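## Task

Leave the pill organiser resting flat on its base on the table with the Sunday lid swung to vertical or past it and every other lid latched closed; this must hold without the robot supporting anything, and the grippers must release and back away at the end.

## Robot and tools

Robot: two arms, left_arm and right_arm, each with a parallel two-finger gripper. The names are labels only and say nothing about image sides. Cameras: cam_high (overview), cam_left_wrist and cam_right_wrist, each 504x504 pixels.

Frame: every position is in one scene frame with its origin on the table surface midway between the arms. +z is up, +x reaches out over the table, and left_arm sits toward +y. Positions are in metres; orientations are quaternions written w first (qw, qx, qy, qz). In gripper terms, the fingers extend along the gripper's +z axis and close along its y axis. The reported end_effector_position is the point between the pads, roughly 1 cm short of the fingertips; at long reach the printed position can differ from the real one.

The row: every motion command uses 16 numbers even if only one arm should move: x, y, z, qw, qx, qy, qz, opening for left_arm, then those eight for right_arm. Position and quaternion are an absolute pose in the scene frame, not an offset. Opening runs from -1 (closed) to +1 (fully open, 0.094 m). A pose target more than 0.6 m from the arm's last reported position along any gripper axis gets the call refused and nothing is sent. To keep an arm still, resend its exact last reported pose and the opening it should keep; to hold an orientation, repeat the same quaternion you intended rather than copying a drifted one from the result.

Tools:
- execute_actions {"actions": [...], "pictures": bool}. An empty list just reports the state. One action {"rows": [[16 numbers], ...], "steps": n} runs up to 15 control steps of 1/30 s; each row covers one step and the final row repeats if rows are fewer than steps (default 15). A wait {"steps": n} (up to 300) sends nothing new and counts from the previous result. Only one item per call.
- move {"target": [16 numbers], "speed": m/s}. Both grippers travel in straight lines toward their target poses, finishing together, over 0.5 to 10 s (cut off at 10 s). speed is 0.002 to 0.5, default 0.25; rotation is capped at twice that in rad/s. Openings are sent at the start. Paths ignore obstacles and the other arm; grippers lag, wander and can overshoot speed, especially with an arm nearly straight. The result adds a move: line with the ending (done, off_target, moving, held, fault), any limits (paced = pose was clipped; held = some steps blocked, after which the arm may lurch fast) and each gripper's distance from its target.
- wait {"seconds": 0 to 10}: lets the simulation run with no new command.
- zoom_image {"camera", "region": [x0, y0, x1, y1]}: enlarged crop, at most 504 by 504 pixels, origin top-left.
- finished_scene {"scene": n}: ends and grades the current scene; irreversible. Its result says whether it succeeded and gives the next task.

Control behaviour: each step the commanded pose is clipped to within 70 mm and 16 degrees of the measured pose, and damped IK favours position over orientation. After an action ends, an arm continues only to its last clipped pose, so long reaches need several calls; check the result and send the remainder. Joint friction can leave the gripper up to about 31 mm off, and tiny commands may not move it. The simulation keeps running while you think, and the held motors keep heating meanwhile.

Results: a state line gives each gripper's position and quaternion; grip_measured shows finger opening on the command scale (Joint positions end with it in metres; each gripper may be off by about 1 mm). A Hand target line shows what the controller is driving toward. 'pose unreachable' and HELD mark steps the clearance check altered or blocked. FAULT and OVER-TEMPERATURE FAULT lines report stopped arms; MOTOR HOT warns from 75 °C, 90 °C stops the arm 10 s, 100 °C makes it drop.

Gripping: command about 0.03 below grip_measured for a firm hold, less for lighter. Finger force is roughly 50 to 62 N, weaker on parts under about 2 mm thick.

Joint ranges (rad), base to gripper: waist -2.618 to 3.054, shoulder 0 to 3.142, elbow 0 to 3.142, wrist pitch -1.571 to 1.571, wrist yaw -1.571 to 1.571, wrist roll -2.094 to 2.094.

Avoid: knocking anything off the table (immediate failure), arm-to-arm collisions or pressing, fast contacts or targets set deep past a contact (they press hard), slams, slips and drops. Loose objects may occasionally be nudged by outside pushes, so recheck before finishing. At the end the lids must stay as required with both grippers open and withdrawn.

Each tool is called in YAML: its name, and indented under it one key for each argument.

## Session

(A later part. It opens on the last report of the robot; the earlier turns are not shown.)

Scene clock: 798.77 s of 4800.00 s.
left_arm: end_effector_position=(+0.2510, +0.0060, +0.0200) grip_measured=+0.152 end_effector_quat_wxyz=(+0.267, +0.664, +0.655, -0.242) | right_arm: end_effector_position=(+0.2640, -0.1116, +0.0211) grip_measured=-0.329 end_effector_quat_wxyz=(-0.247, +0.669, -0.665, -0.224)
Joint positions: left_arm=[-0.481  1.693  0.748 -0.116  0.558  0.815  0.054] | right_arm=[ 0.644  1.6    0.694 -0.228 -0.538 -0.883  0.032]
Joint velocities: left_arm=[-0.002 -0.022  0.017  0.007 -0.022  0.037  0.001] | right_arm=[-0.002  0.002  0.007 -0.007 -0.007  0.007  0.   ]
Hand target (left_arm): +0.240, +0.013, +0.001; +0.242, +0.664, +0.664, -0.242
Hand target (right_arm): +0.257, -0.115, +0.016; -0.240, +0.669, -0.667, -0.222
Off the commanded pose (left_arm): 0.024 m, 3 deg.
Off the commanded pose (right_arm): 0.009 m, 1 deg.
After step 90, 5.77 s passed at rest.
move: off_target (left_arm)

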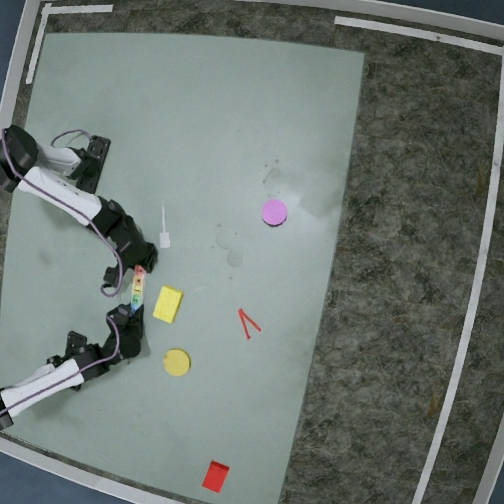

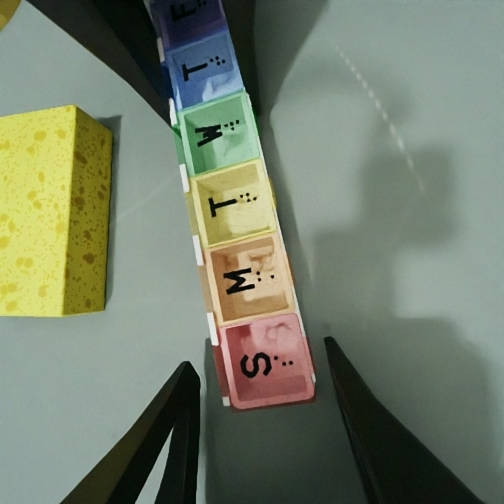

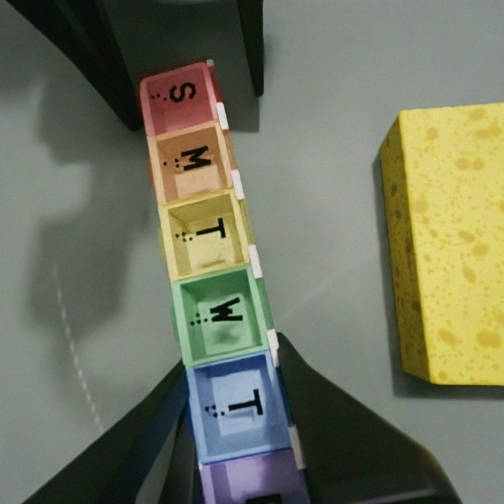

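move:
  target: [0.230,0.016,0.004,0.242,0.664,0.664,-0.242,0.15,0.257,-0.115,0.016,-0.24,0.669,-0.667,-0.222,-0.37]
  speed: 0.04

Scene clock: 806.13 s of 4800.00 s.
left_arm: end_effector_position=(+0.2426, +0.0087, +0.0138) grip_measured=+0.152 end_effector_quat_wxyz=(+0.262, +0.663, +0.657, -0.246) | right_arm: end_effector_position=(+0.2640, -0.1116, +0.0211) grip_measured=-0.329 end_effector_quat_wxyz=(-0.247, +0.669, -0.665, -0.224)
Joint positions: left_arm=[-0.488  1.688  0.711 -0.091  0.56   0.803  0.054] | right_arm=[ 0.644  1.6    0.694 -0.228 -0.538 -0.883  0.032]
Joint velocities: left_arm=[-0.012 -0.002  0.002  0.007 -0.037  0.007 -0.   ] | right_arm=[ 0.007 -0.002  0.007 -0.037 -0.051  0.081 -0.001]
Hand target (left_arm): +0.230, +0.016, +0.004; +0.242, +0.664, +0.664, -0.242
Hand target (right_arm): +0.257, -0.115, +0.016; -0.240, +0.669, -0.667, -0.222
Off the commanded pose (left_arm): 0.018 m, 2 deg.
Off the commanded pose (right_arm): 0.009 m, 1 deg.
After step 90, 3.37 s passed at rest.
move: off_target (left_arm)

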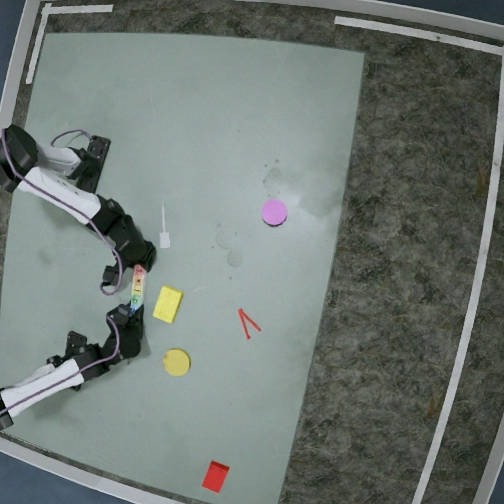

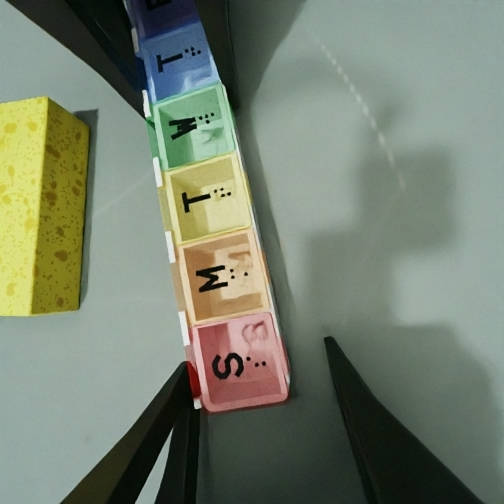

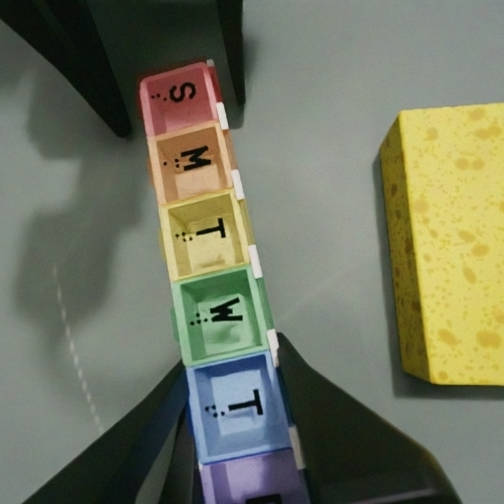

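move:
  target: [0.238,0.014,0.018,0.242,0.664,0.664,-0.242,-0.37,0.257,-0.115,0.016,-0.24,0.669,-0.667,-0.222,-0.39]
  speed: 0.03

Scene clock: 812.60 s of 4800.00 s.
left_arm: end_effector_position=(+0.2415, +0.0106, +0.0157) grip_measured=-0.338 end_effector_quat_wxyz=(+0.256, +0.662, +0.661, -0.245) | right_arm: end_effector_position=(+0.2608, -0.1095, +0.0218) grip_measured=-0.329 end_effector_quat_wxyz=(-0.246, +0.672, -0.660, -0.230)
Joint positions: left_arm=[-0.487  1.677  0.718 -0.12   0.555  0.802  0.031] | right_arm=[ 0.65   1.6    0.694 -0.231 -0.55  -0.888  0.032]
Joint velocities: left_arm=[-0.002 -0.002  0.022 -0.007 -0.007 -0.022 -0.   ] | right_arm=[-0.017 -0.002  0.007  0.037 -0.066  0.051 -0.   ]
Hand target (left_arm): +0.238, +0.014, +0.018; +0.243, +0.664, +0.664, -0.242
Hand target (right_arm): +0.257, -0.115, +0.016; -0.240, +0.669, -0.667, -0.222
Off the commanded pose (left_arm): 0.005 m, 2 deg.
Off the commanded pose (right_arm): 0.009 m, 1 deg.
After step 90, 2.53 s passed at rest.
move: done

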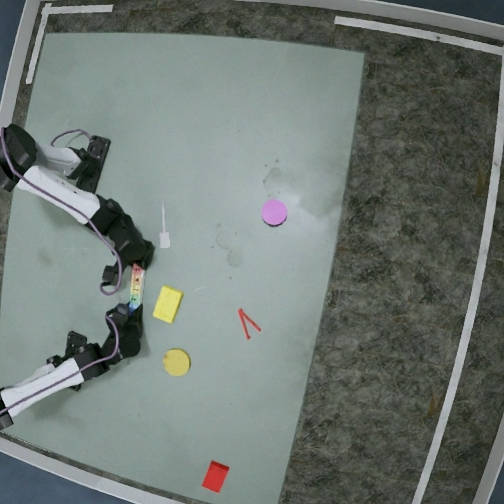

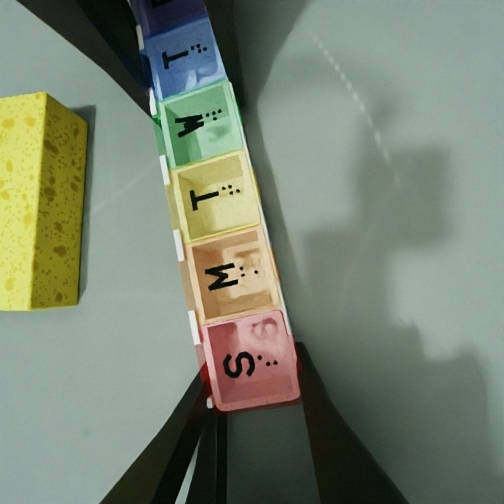

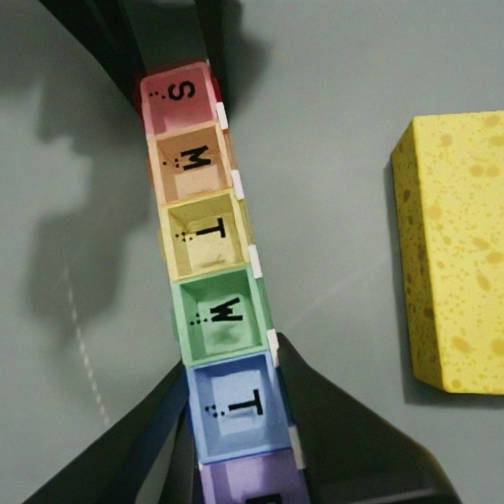

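move:
  target: [0.242,0.012,0.019,0.123,0.612,0.696,-0.354,-0.37,0.257,-0.113,0.014,-0.24,0.669,-0.667,-0.222,-0.39]
  speed: 0.05

move:
  target: [0.246,0.012,0.026,-0.031,0.521,0.706,-0.478,-0.37,0.257,-0.113,0.014,-0.24,0.669,-0.667,-0.222,-0.39]
  speed: 0.05

Scene clock: 823.47 s of 4800.00 s.
left_arm: end_effector_position=(+0.2467, +0.0110, +0.0222) grip_measured=-0.338 end_effector_quat_wxyz=(+0.158, +0.647, +0.673, -0.322) | right_arm: end_effector_position=(+0.2599, -0.1085, +0.0226) grip_measured=-0.329 end_effector_quat_wxyz=(-0.239, +0.649, -0.681, -0.243)
Joint positions: left_arm=[-0.416  1.834  0.976 -0.495  0.706  0.895  0.031] | right_arm=[ 0.65   1.6    0.694 -0.23  -0.56  -0.819  0.032]
Joint velocities: left_arm=[-0.007 -0.007 -0.002 -0.051 -0.037  0.037 -0.001] | right_arm=[-0.002 -0.007  0.002 -0.095  0.022  0.037  0.   ]
Hand target (left_arm): +0.242, +0.011, +0.022; +0.127, +0.611, +0.697, -0.354
Hand target (right_arm): +0.257, -0.113, +0.014; -0.239, +0.669, -0.668, -0.223
Off the commanded pose (left_arm): 0.006 m, 7 deg.
Off the commanded pose (right_arm): 0.010 m, 4 deg.
After step 90, 4.00 s passed at rest.
move: off_target (left_arm, right_arm)

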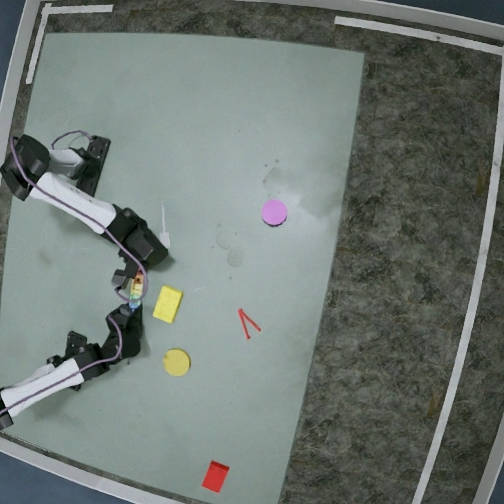

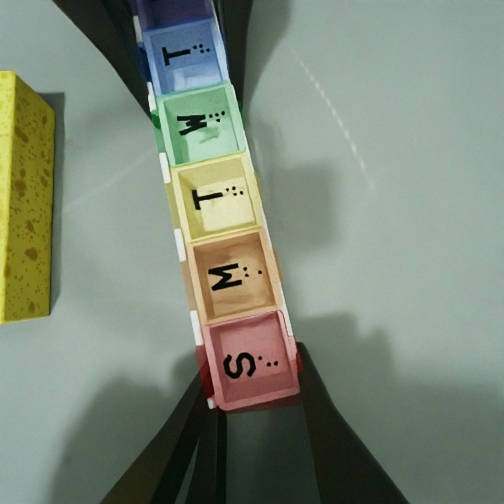

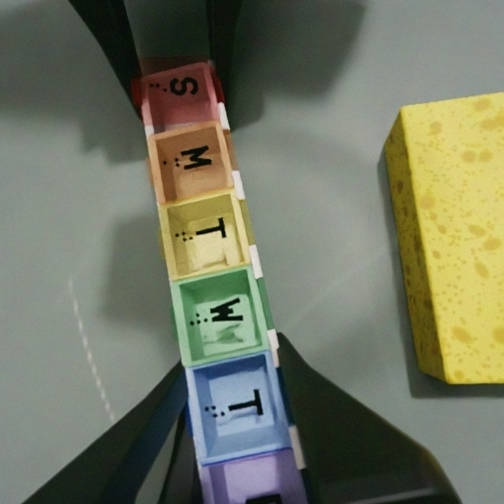

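Scene clock: 829.30 s of 4800.00 s.
left_arm: end_effector_position=(+0.2559, +0.0095, +0.0296) grip_measured=-0.278 end_effector_quat_wxyz=(+0.028, +0.586, +0.677, -0.444) | right_arm: end_effector_position=(+0.2590, -0.1094, +0.0230) grip_measured=-0.326 end_effector_quat_wxyz=(-0.230, +0.627, -0.699, -0.255)
Joint positions: left_arm=[-0.338  2.136  1.351 -1.007  0.903  1.057  0.034] | right_arm=[ 0.643  1.6    0.694 -0.237 -0.573 -0.764  0.032]
Joint velocities: left_arm=[-0.002  0.002  0.017 -0.081  0.022 -0.022  0.   ] | right_arm=[-0.022  0.002 -0.007 -0.037 -0.037  0.037  0.   ]
Hand target (left_arm): +0.249, +0.011, +0.030; -0.024, +0.520, +0.708, -0.477
Hand target (right_arm): +0.257, -0.113, +0.014; +0.239, -0.668, +0.669, +0.223
Off the commanded pose (left_arm): 0.011 m, 11 deg.
Off the commanded pose (right_arm): 0.010 m, 7 deg.
move: off_target (left_arm, right_arm)

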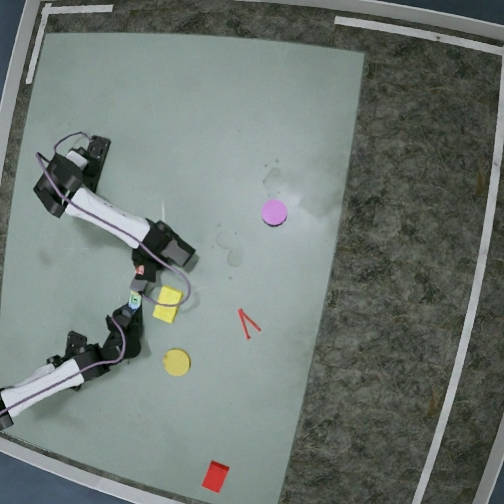

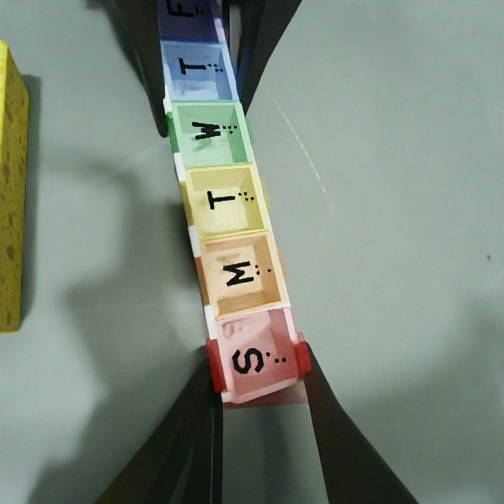

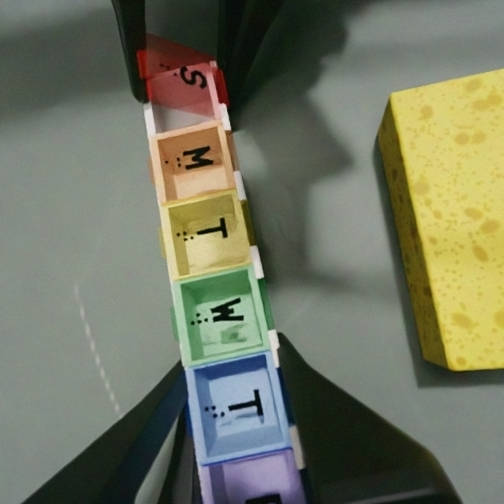

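move:
  target: [0.270,0.011,0.036,-0.031,0.521,0.706,-0.478,-0.25,0.257,-0.113,0.014,-0.24,0.669,-0.667,-0.222,-0.39]
  speed: 0.04

Scene clock: 838.23 s of 4800.00 s.
left_arm: end_effector_position=(+0.2679, +0.0087, +0.0425) grip_measured=-0.248 end_effector_quat_wxyz=(-0.017, +0.535, +0.700, -0.473) | right_arm: end_effector_position=(+0.2620, -0.1103, +0.0211) grip_measured=-0.326 end_effector_quat_wxyz=(-0.244, +0.663, -0.670, -0.230)
Joint positions: left_arm=[-0.311  2.221  1.5   -1.191  0.945  1.029  0.035] | right_arm=[ 0.649  1.6    0.693 -0.227 -0.543 -0.861  0.032]
Joint velocities: left_arm=[-0.007 -0.002  0.012 -0.051 -0.051 -0.022 -0.001] | right_arm=[ 0.002 -0.012 -0.002 -0.007 -0.022  0.007 -0.   ]
Hand target (left_arm): +0.270, +0.011, +0.037; -0.030, +0.520, +0.707, -0.478
Hand target (right_arm): +0.257, -0.113, +0.014; -0.240, +0.669, -0.667, -0.223
Off the commanded pose (left_arm): 0.007 m, 2 deg.
Off the commanded pose (right_arm): 0.009 m, 1 deg.
After step 90, 3.20 s passed at rest.
move: done

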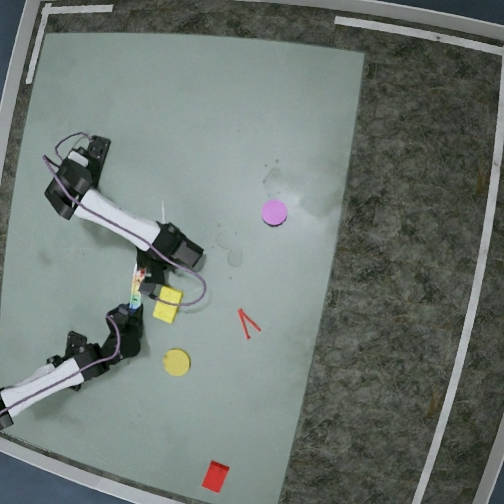

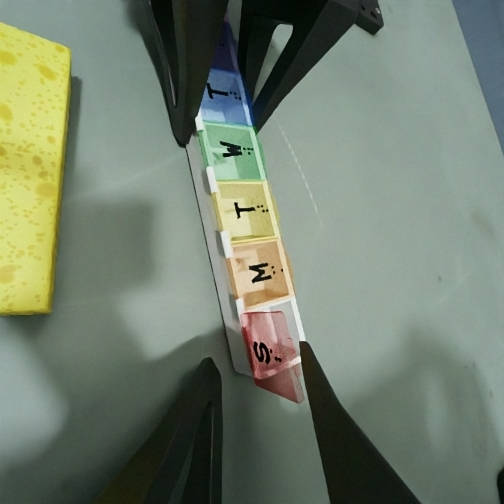

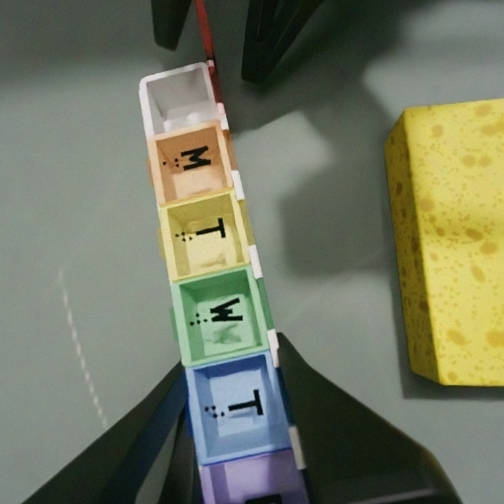

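move:
  target: [0.295,0.011,0.036,-0.031,0.521,0.706,-0.478,-0.25,0.257,-0.113,0.014,-0.24,0.669,-0.667,-0.222,-0.39]
  speed: 0.04

Scene clock: 847.77 s of 4800.00 s.
left_arm: end_effector_position=(+0.2889, +0.0062, +0.0466) grip_measured=-0.248 end_effector_quat_wxyz=(-0.026, +0.526, +0.702, -0.480) | right_arm: end_effector_position=(+0.2663, -0.1105, +0.0211) grip_measured=-0.326 end_effector_quat_wxyz=(-0.250, +0.664, -0.670, -0.220)
Joint positions: left_arm=[-0.291  2.308  1.654 -1.307  0.951  1.059  0.035] | right_arm=[ 0.649  1.6    0.693 -0.213 -0.526 -0.862  0.032]
Joint velocities: left_arm=[-0.037 -0.007  0.007 -0.051 -0.037 -0.051 -0.001] | right_arm=[ 0.012 -0.007 -0.002 -0.022 -0.007 -0.081 -0.   ]
Hand target (left_arm): +0.295, +0.011, +0.037; -0.030, +0.521, +0.706, -0.478
Hand target (right_arm): +0.257, -0.113, +0.014; -0.240, +0.669, -0.667, -0.222
Off the commanded pose (left_arm): 0.013 m, 1 deg.
Off the commanded pose (right_arm): 0.012 m, 1 deg.
After step 90, 5.57 s passed at rest.
move: off_target (left_arm, right_arm)

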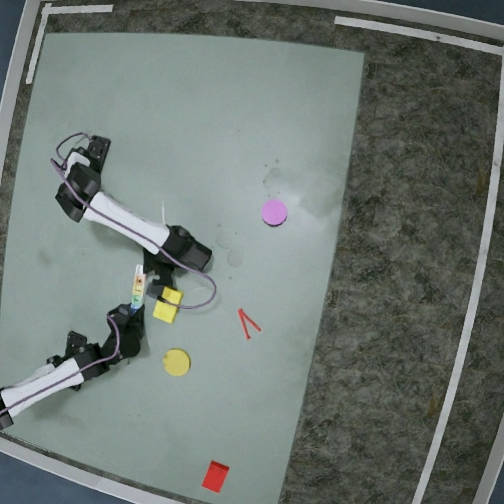

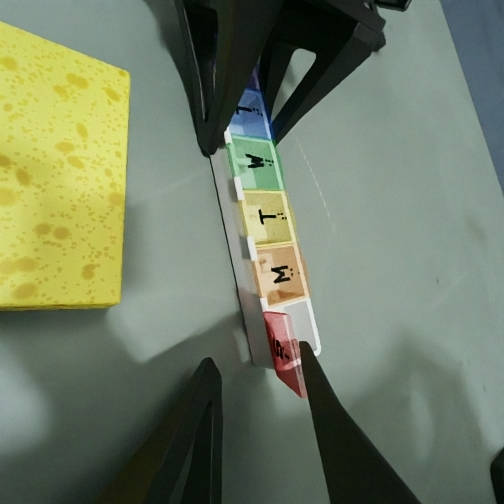

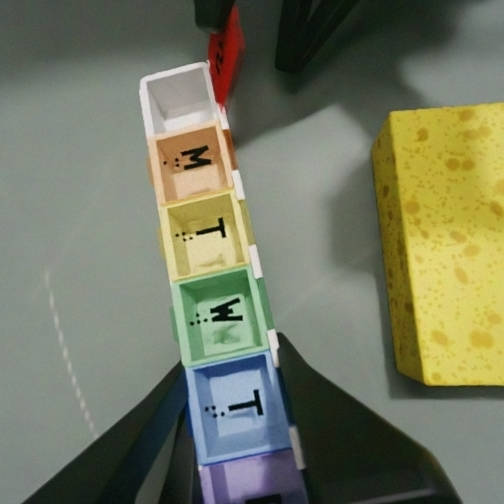

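move:
  target: [0.280,0.008,0.044,-0.026,0.526,0.702,-0.480,-0.25,0.266,-0.1105,0.019,-0.250,0.664,-0.670,-0.220,-0.39]
  speed: 0.03

execute_actions:
  actions:
    - {"rows":[[0.280,0.008,0.044,-0.026,0.526,0.702,-0.480,-0.25,0.266,-0.1105,0.019,-0.250,0.664,-0.670,-0.220,-0.36],[0.280,0.008,0.044,-0.026,0.526,0.702,-0.480,-0.25,0.266,-0.1105,0.019,-0.250,0.664,-0.670,-0.220,-0.35],[0.280,0.008,0.044,-0.026,0.526,0.702,-0.480,-0.25,0.266,-0.1105,0.019,-0.250,0.664,-0.670,-0.220,-0.34],[0.280,0.008,0.044,-0.026,0.526,0.702,-0.480,-0.25,0.266,-0.1105,0.019,-0.250,0.664,-0.670,-0.220,-0.33],[0.280,0.008,0.044,-0.026,0.526,0.702,-0.480,-0.25,0.266,-0.1105,0.019,-0.250,0.664,-0.670,-0.220,-0.325],[0.280,0.008,0.044,-0.026,0.526,0.702,-0.480,-0.25,0.266,-0.1105,0.019,-0.250,0.664,-0.670,-0.220,-0.32],[0.280,0.008,0.044,-0.026,0.526,0.702,-0.480,-0.25,0.266,-0.1105,0.019,-0.250,0.664,-0.670,-0.220,-0.315],[0.280,0.008,0.044,-0.026,0.526,0.702,-0.480,-0.25,0.266,-0.1105,0.019,-0.250,0.664,-0.670,-0.220,-0.31],[0.280,0.008,0.044,-0.026,0.526,0.702,-0.480,-0.25,0.266,-0.1105,0.019,-0.250,0.664,-0.670,-0.220,-0.305],[0.280,0.008,0.044,-0.026,0.526,0.702,-0.480,-0.25,0.266,-0.1105,0.019,-0.250,0.664,-0.670,-0.220,-0.30],[0.280,0.008,0.044,-0.026,0.526,0.702,-0.480,-0.25,0.266,-0.1105,0.019,-0.250,0.664,-0.670,-0.220,-0.29],[0.280,0.008,0.044,-0.026,0.526,0.702,-0.480,-0.25,0.266,-0.1105,0.019,-0.250,0.664,-0.670,-0.220,-0.28],[0.280,0.008,0.044,-0.026,0.526,0.702,-0.480,-0.25,0.266,-0.1105,0.019,-0.250,0.664,-0.670,-0.220,-0.27],[0.280,0.008,0.044,-0.026,0.526,0.702,-0.480,-0.25,0.266,-0.1105,0.019,-0.250,0.664,-0.670,-0.220,-0.25]],"steps":15}

Scene clock: 869.97 s of 4800.00 s.
left_arm: end_effector_position=(+0.2835, +0.0085, +0.0446) grip_measured=-0.248 end_effector_quat_wxyz=(-0.028, +0.524, +0.702, -0.482) | right_arm: end_effector_position=(+0.2663, -0.1105, +0.0211) grip_measured=-0.326 end_effector_quat_wxyz=(-0.250, +0.663, -0.670, -0.220)
Joint positions: left_arm=[-0.291  2.295  1.618 -1.291  0.952  1.059  0.035] | right_arm=[ 0.649  1.6    0.693 -0.213 -0.526 -0.862  0.032]
Joint velocities: left_arm=[ 0.012  0.002  0.002  0.007  0.051 -0.051 -0.   ] | right_arm=[ 0.012  0.012 -0.012  0.066  0.037  0.037 -0.001]
Hand target (left_arm): +0.280, +0.008, +0.044; -0.026, +0.526, +0.702, -0.480
Hand target (right_arm): +0.266, -0.110, +0.019; -0.250, +0.664, -0.670, -0.220
Off the commanded pose (left_arm): 0.004 m, 0 deg.
Off the commanded pose (right_arm): 0.002 m, 0 deg.
After step 90, 18.50 s passed at rest.
move: done

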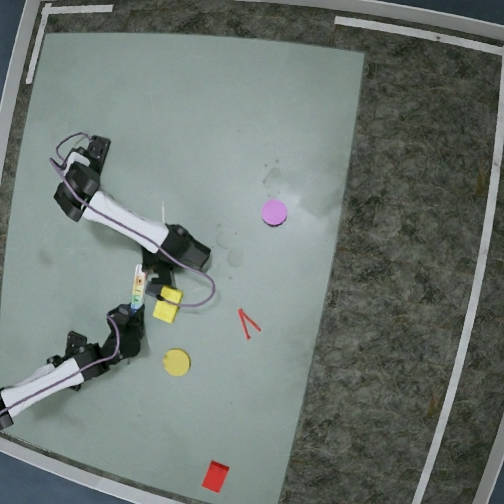

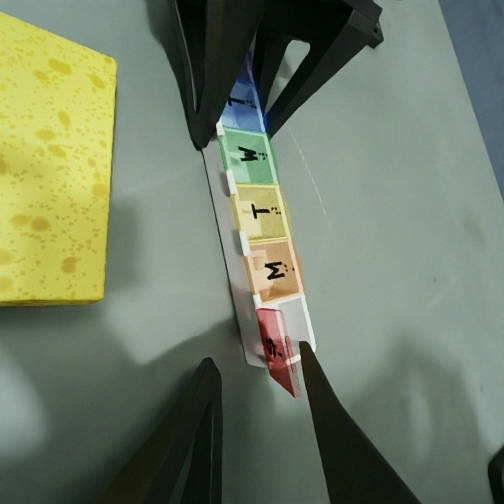

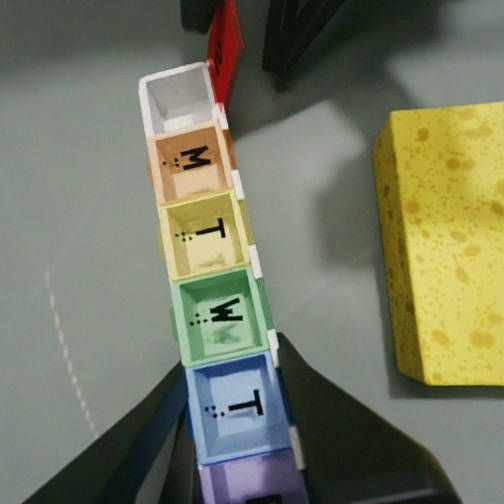

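Scene clock: 870.47 s of 4800.00 s.
left_arm: end_effector_position=(+0.2840, +0.0083, +0.0446) grip_measured=-0.248 end_effector_quat_wxyz=(-0.027, +0.525, +0.702, -0.481) | right_arm: end_effector_position=(+0.2663, -0.1105, +0.0211) grip_measured=-0.253 end_effector_quat_wxyz=(-0.250, +0.663, -0.670, -0.220)
Joint positions: left_arm=[-0.291  2.294  1.618 -1.288  0.952  1.058  0.035] | right_arm=[ 0.649  1.6    0.693 -0.213 -0.526 -0.862  0.035]
Joint velocities: left_arm=[ 0.002  0.002 -0.002  0.037 -0.022 -0.022  0.001] | right_arm=[-0.002  0.002 -0.007 -0.022 -0.037 -0.037  0.003]
Hand target (left_arm): +0.280, +0.008, +0.044; -0.027, +0.526, +0.702, -0.480
Hand target (right_arm): +0.266, -0.110, +0.019; -0.250, +0.664, -0.670, -0.220
Off the commanded pose (left_arm): 0.004 m, 0 deg.
Off the commanded pose (right_arm): 0.002 m, 0 deg.
Steps of this call (steps 1 to 15: all 15 steps of this action). Readings (end_effector_position):
1: left_arm (+0.2836, +0.0084, +0.0446) | right_arm (+0.2663, -0.1105, +0.0211)
2: left_arm (+0.2837, +0.0084, +0.0447) | right_arm (+0.2663, -0.1105, +0.0211)
4: left_arm (+0.2838, +0.0083, +0.0446) | right_arm (+0.2663, -0.1105, +0.0211)
8: left_arm (+0.2839, +0.0083, +0.0446) | right_arm (+0.2663, -0.1105, +0.0211)
15: the state above

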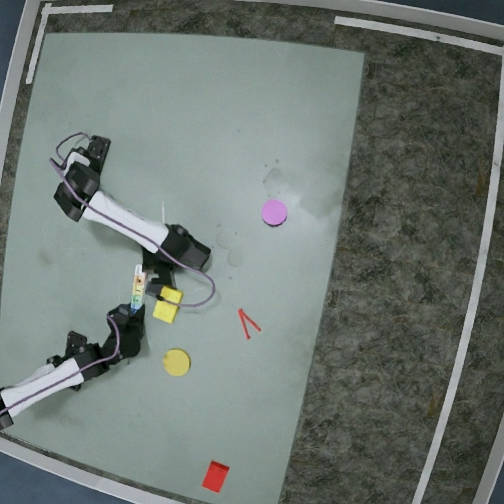

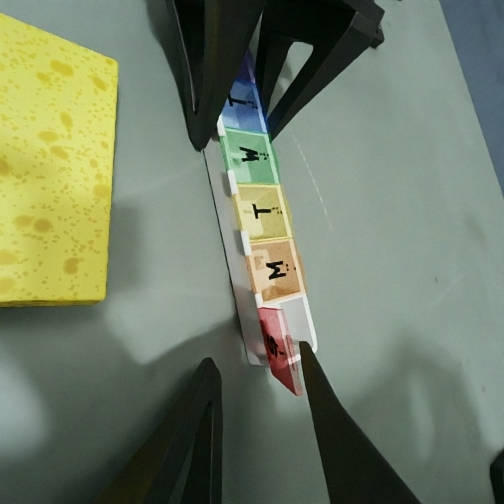

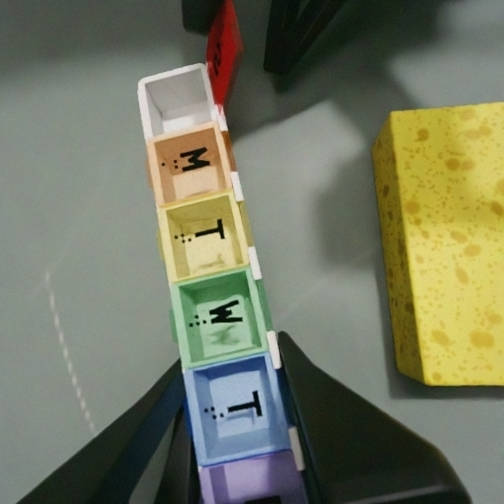

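move:
  target: [0.280,0.008,0.044,-0.026,0.526,0.702,-0.480,-0.25,0.266,-0.1105,0.019,-0.250,0.664,-0.670,-0.220,0.2]
  speed: 0.03

move:
  target: [0.280,0.008,0.044,-0.026,0.526,0.702,-0.480,0.3,0.262,-0.15,0.075,-0.250,0.664,-0.670,-0.220,0.2]
  speed: 0.06

Scene clock: 878.87 s of 4800.00 s.
left_arm: end_effector_position=(+0.2840, +0.0082, +0.0445) grip_measured=-0.248 end_effector_quat_wxyz=(-0.026, +0.525, +0.702, -0.481) | right_arm: end_effector_position=(+0.2663, -0.1105, +0.0211) grip_measured=+0.199 end_effector_quat_wxyz=(-0.250, +0.663, -0.670, -0.220)
Joint positions: left_arm=[-0.291  2.294  1.618 -1.288  0.952  1.058  0.035] | right_arm=[ 0.649  1.6    0.693 -0.213 -0.526 -0.862  0.056]
Joint velocities: left_arm=[ 0.012 -0.002  0.007  0.007 -0.037 -0.037 -0.   ] | right_arm=[ 0.007  0.002  0.002 -0.037 -0.037 -0.007  0.   ]
Hand target (left_arm): +0.280, +0.008, +0.044; -0.026, +0.526, +0.702, -0.480
Hand target (right_arm): +0.266, -0.110, +0.019; -0.250, +0.664, -0.670, -0.220
Off the commanded pose (left_arm): 0.004 m, 0 deg.
Off the commanded pose (right_arm): 0.002 m, 0 deg.
After step 90, 4.70 s passed at rest.
move: done

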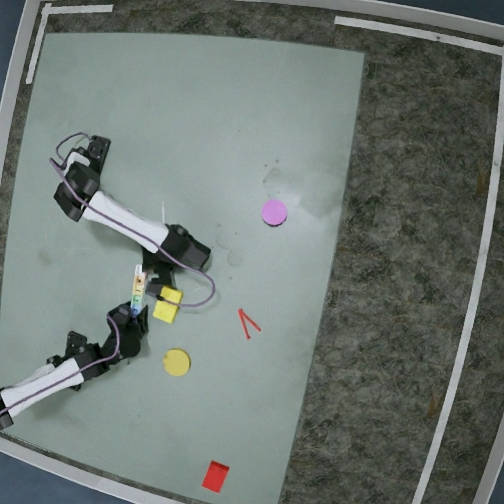

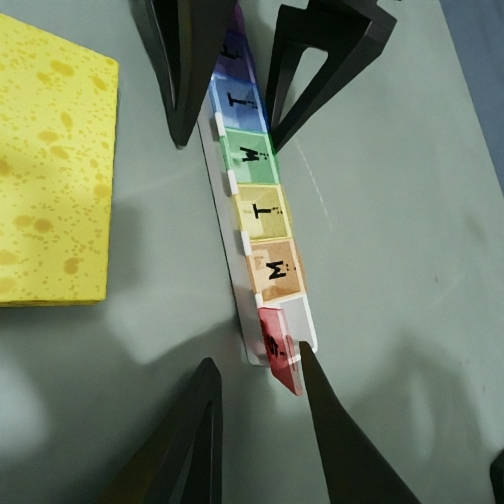

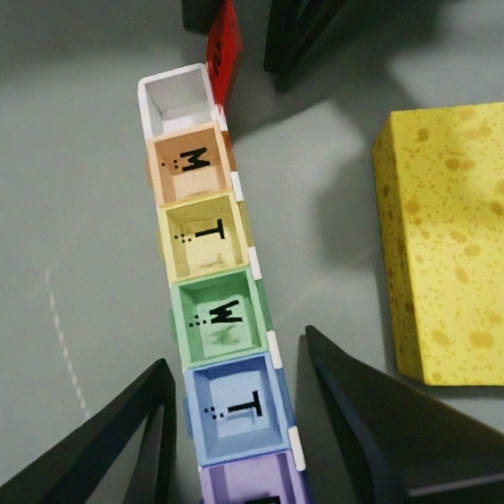

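Scene clock: 880.53 s of 4800.00 s.
left_arm: end_effector_position=(+0.2841, +0.0082, +0.0445) grip_measured=+0.297 end_effector_quat_wxyz=(-0.026, +0.525, +0.702, -0.481) | right_arm: end_effector_position=(+0.2556, -0.1525, +0.0641) grip_measured=+0.199 end_effector_quat_wxyz=(-0.236, +0.664, -0.675, -0.219)
Joint positions: left_arm=[-0.291  2.294  1.618 -1.288  0.952  1.058  0.061] | right_arm=[ 0.527  1.405  0.74  -0.553 -0.564 -0.998  0.056]
Joint velocities: left_arm=[-0.002  0.007  0.012 -0.037 -0.007 -0.007 -0.   ] | right_arm=[ 0.007  0.002 -0.007 -0.022 -0.007  0.007 -0.001]
Hand target (left_arm): +0.280, +0.008, +0.044; -0.026, +0.526, +0.702, -0.480
Hand target (right_arm): +0.261, -0.152, +0.074; -0.249, +0.665, -0.670, -0.217
Off the commanded pose (left_arm): 0.004 m, 0 deg.
Off the commanded pose (right_arm): 0.013 m, 2 deg.
move: off_target (right_arm)

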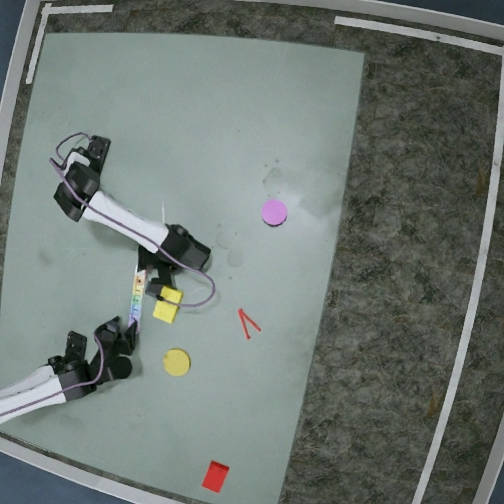

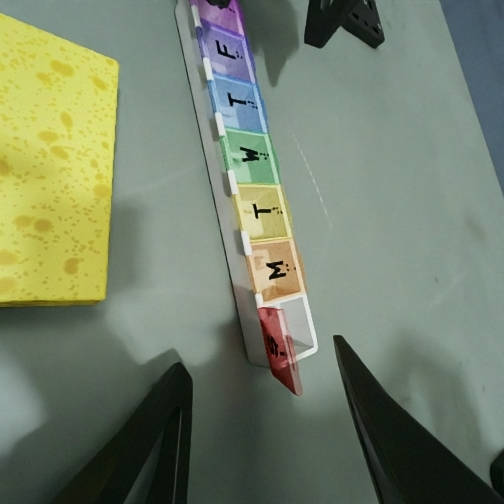

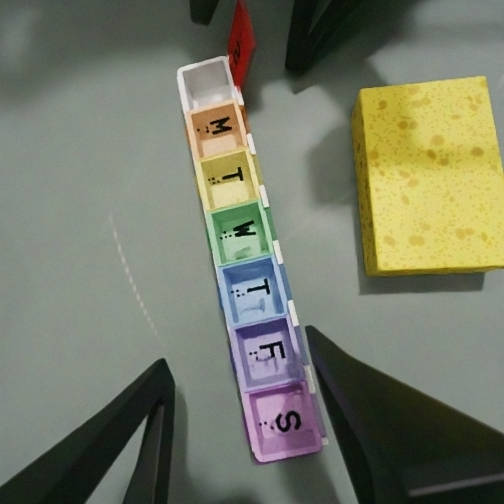

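move:
  target: [0.31,0.025,0.115,-0.026,0.526,0.702,-0.480,0.3,0.262,-0.2,0.13,-0.250,0.664,-0.670,-0.220,0.2]
  speed: 0.08

move:
  target: [0.29,0.17,0.14,0.108,0.489,0.777,-0.383,0.3,0.25,-0.25,0.13,-0.250,0.664,-0.670,-0.220,0.2]
  speed: 0.15

Scene clock: 889.20 s of 4800.00 s.
left_arm: end_effector_position=(+0.3066, +0.0210, +0.1094) grip_measured=+0.297 end_effector_quat_wxyz=(-0.016, +0.521, +0.704, -0.482) | right_arm: end_effector_position=(+0.2569, -0.2019, +0.1190) grip_measured=+0.199 end_effector_quat_wxyz=(-0.235, +0.664, -0.675, -0.220)
Joint positions: left_arm=[-0.236  2.27   1.844 -1.573  0.942  1.118  0.061] | right_arm=[ 0.317  1.31   0.907 -0.955 -0.624 -1.242  0.056]
Joint velocities: left_arm=[ 0.007  0.007 -0.007 -0.022 -0.051 -0.037 -0.001] | right_arm=[-0.002  0.007  0.007  0.022 -0.081  0.066  0.   ]
Hand target (left_arm): +0.309, +0.025, +0.115; -0.013, +0.522, +0.708, -0.476
Hand target (right_arm): +0.260, -0.202, +0.129; -0.247, +0.665, -0.670, -0.216
Off the commanded pose (left_arm): 0.008 m, 1 deg.
Off the commanded pose (right_arm): 0.012 m, 2 deg.
joint sent to its limit (left arm) — the command would take joint 4 (wrist pitch) past its lower limit, so that joint was sent only as far as its limit.
After step 90, 4.07 s passed at rest.
move: off_target (right_arm)

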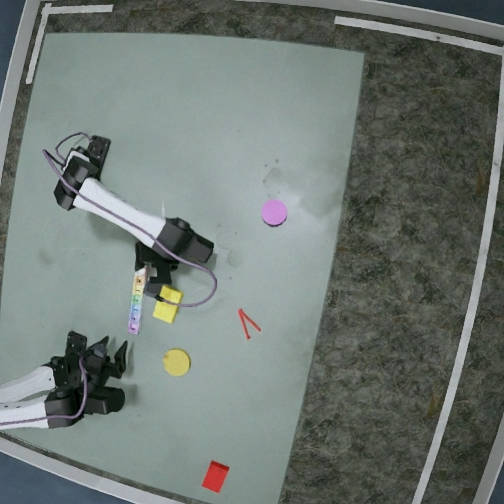

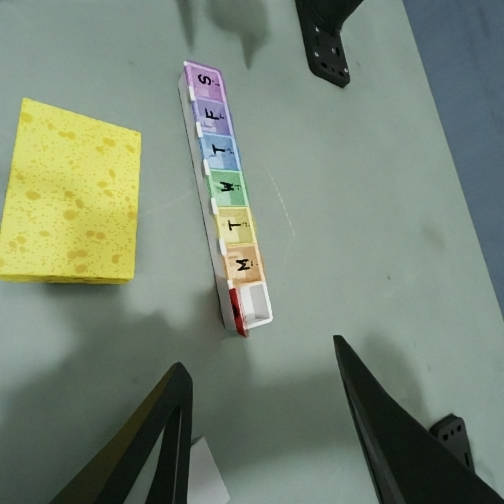

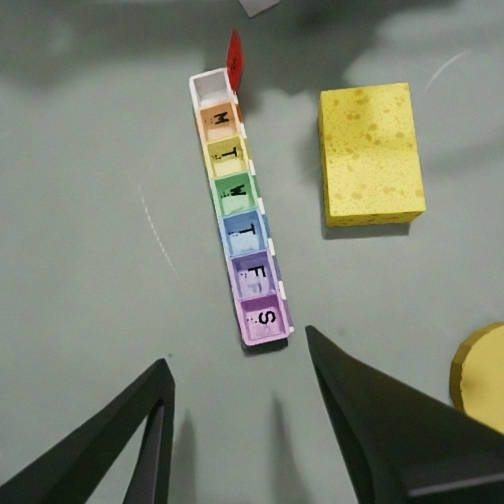

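Scene clock: 890.83 s of 4800.00 s.
left_arm: end_effector_position=(+0.2912, +0.1645, +0.1424) grip_measured=+0.297 end_effector_quat_wxyz=(+0.111, +0.486, +0.774, -0.390) | right_arm: end_effector_position=(+0.2474, -0.2508, +0.1204) grip_measured=+0.199 end_effector_quat_wxyz=(-0.236, +0.664, -0.674, -0.221)
Joint positions: left_arm=[ 0.148  1.81   1.403 -1.473  0.79   1.258  0.061] | right_arm=[ 0.088  1.296  0.907 -1.141 -0.657 -1.527  0.056]
Joint velocities: left_arm=[ 0.012 -0.007  0.012  0.022 -0.037  0.066 -0.   ] | right_arm=[-0.022  0.007  0.017 -0.007  0.007 -0.051 -0.001]
Hand target (left_arm): +0.288, +0.168, +0.138; +0.110, +0.490, +0.775, -0.385
Hand target (right_arm): +0.249, -0.252, +0.128; -0.246, +0.665, -0.671, -0.217
Off the commanded pose (left_arm): 0.006 m, 1 deg.
Off the commanded pose (right_arm): 0.010 m, 2 deg.
move: done

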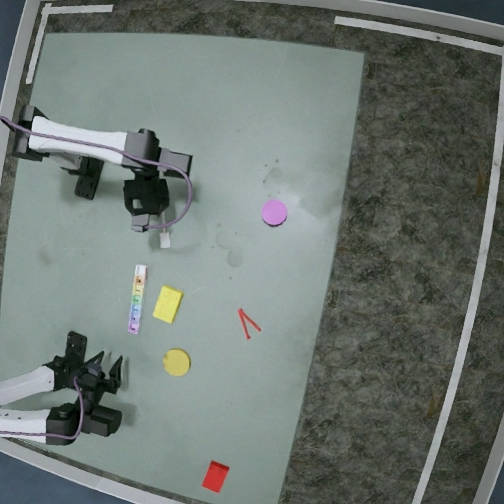

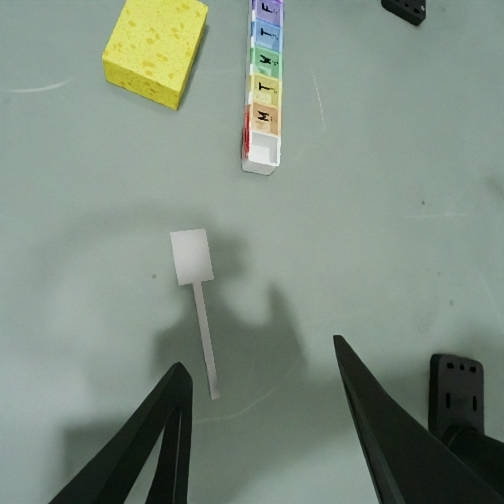

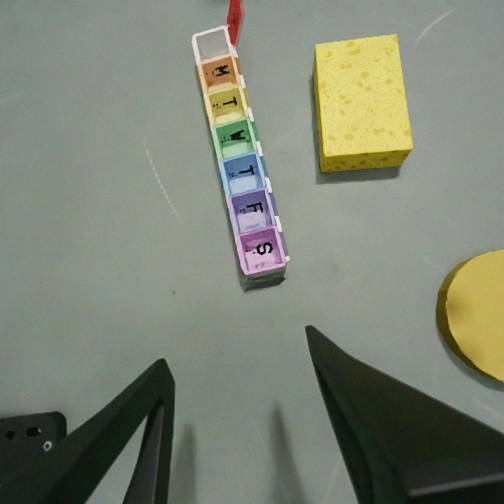

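zoom_image:
  camera: "cam_left_wrist"
  region: [200,60,330,190]

zoom_image:
  camera: "cam_right_wrist"
  region: [170,0,300,130]

Region (200, 60, 330, 190) of cam_left_wrist's 504x504 image, scaled by 3.877, with more detail than that image has.

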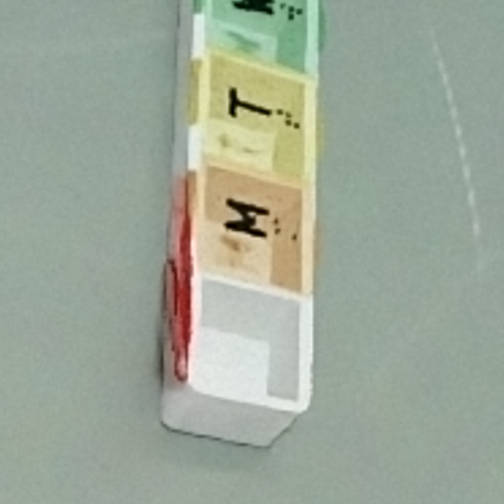

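Region (170, 0, 300, 130) of cam_right_wrist's 504x504 image, scaled by 3.877, with more detail than that image has.

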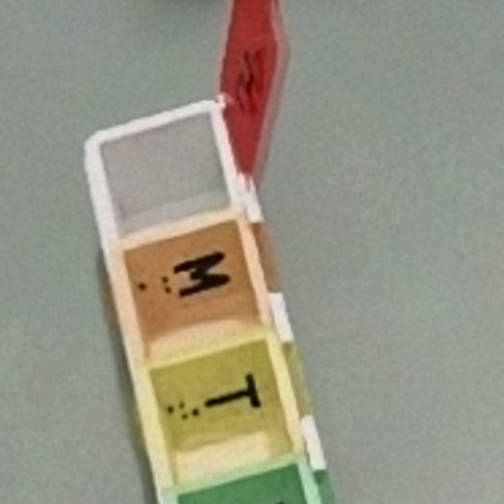

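finished_scene:
  scene: 1

The scene is finished: the task was done.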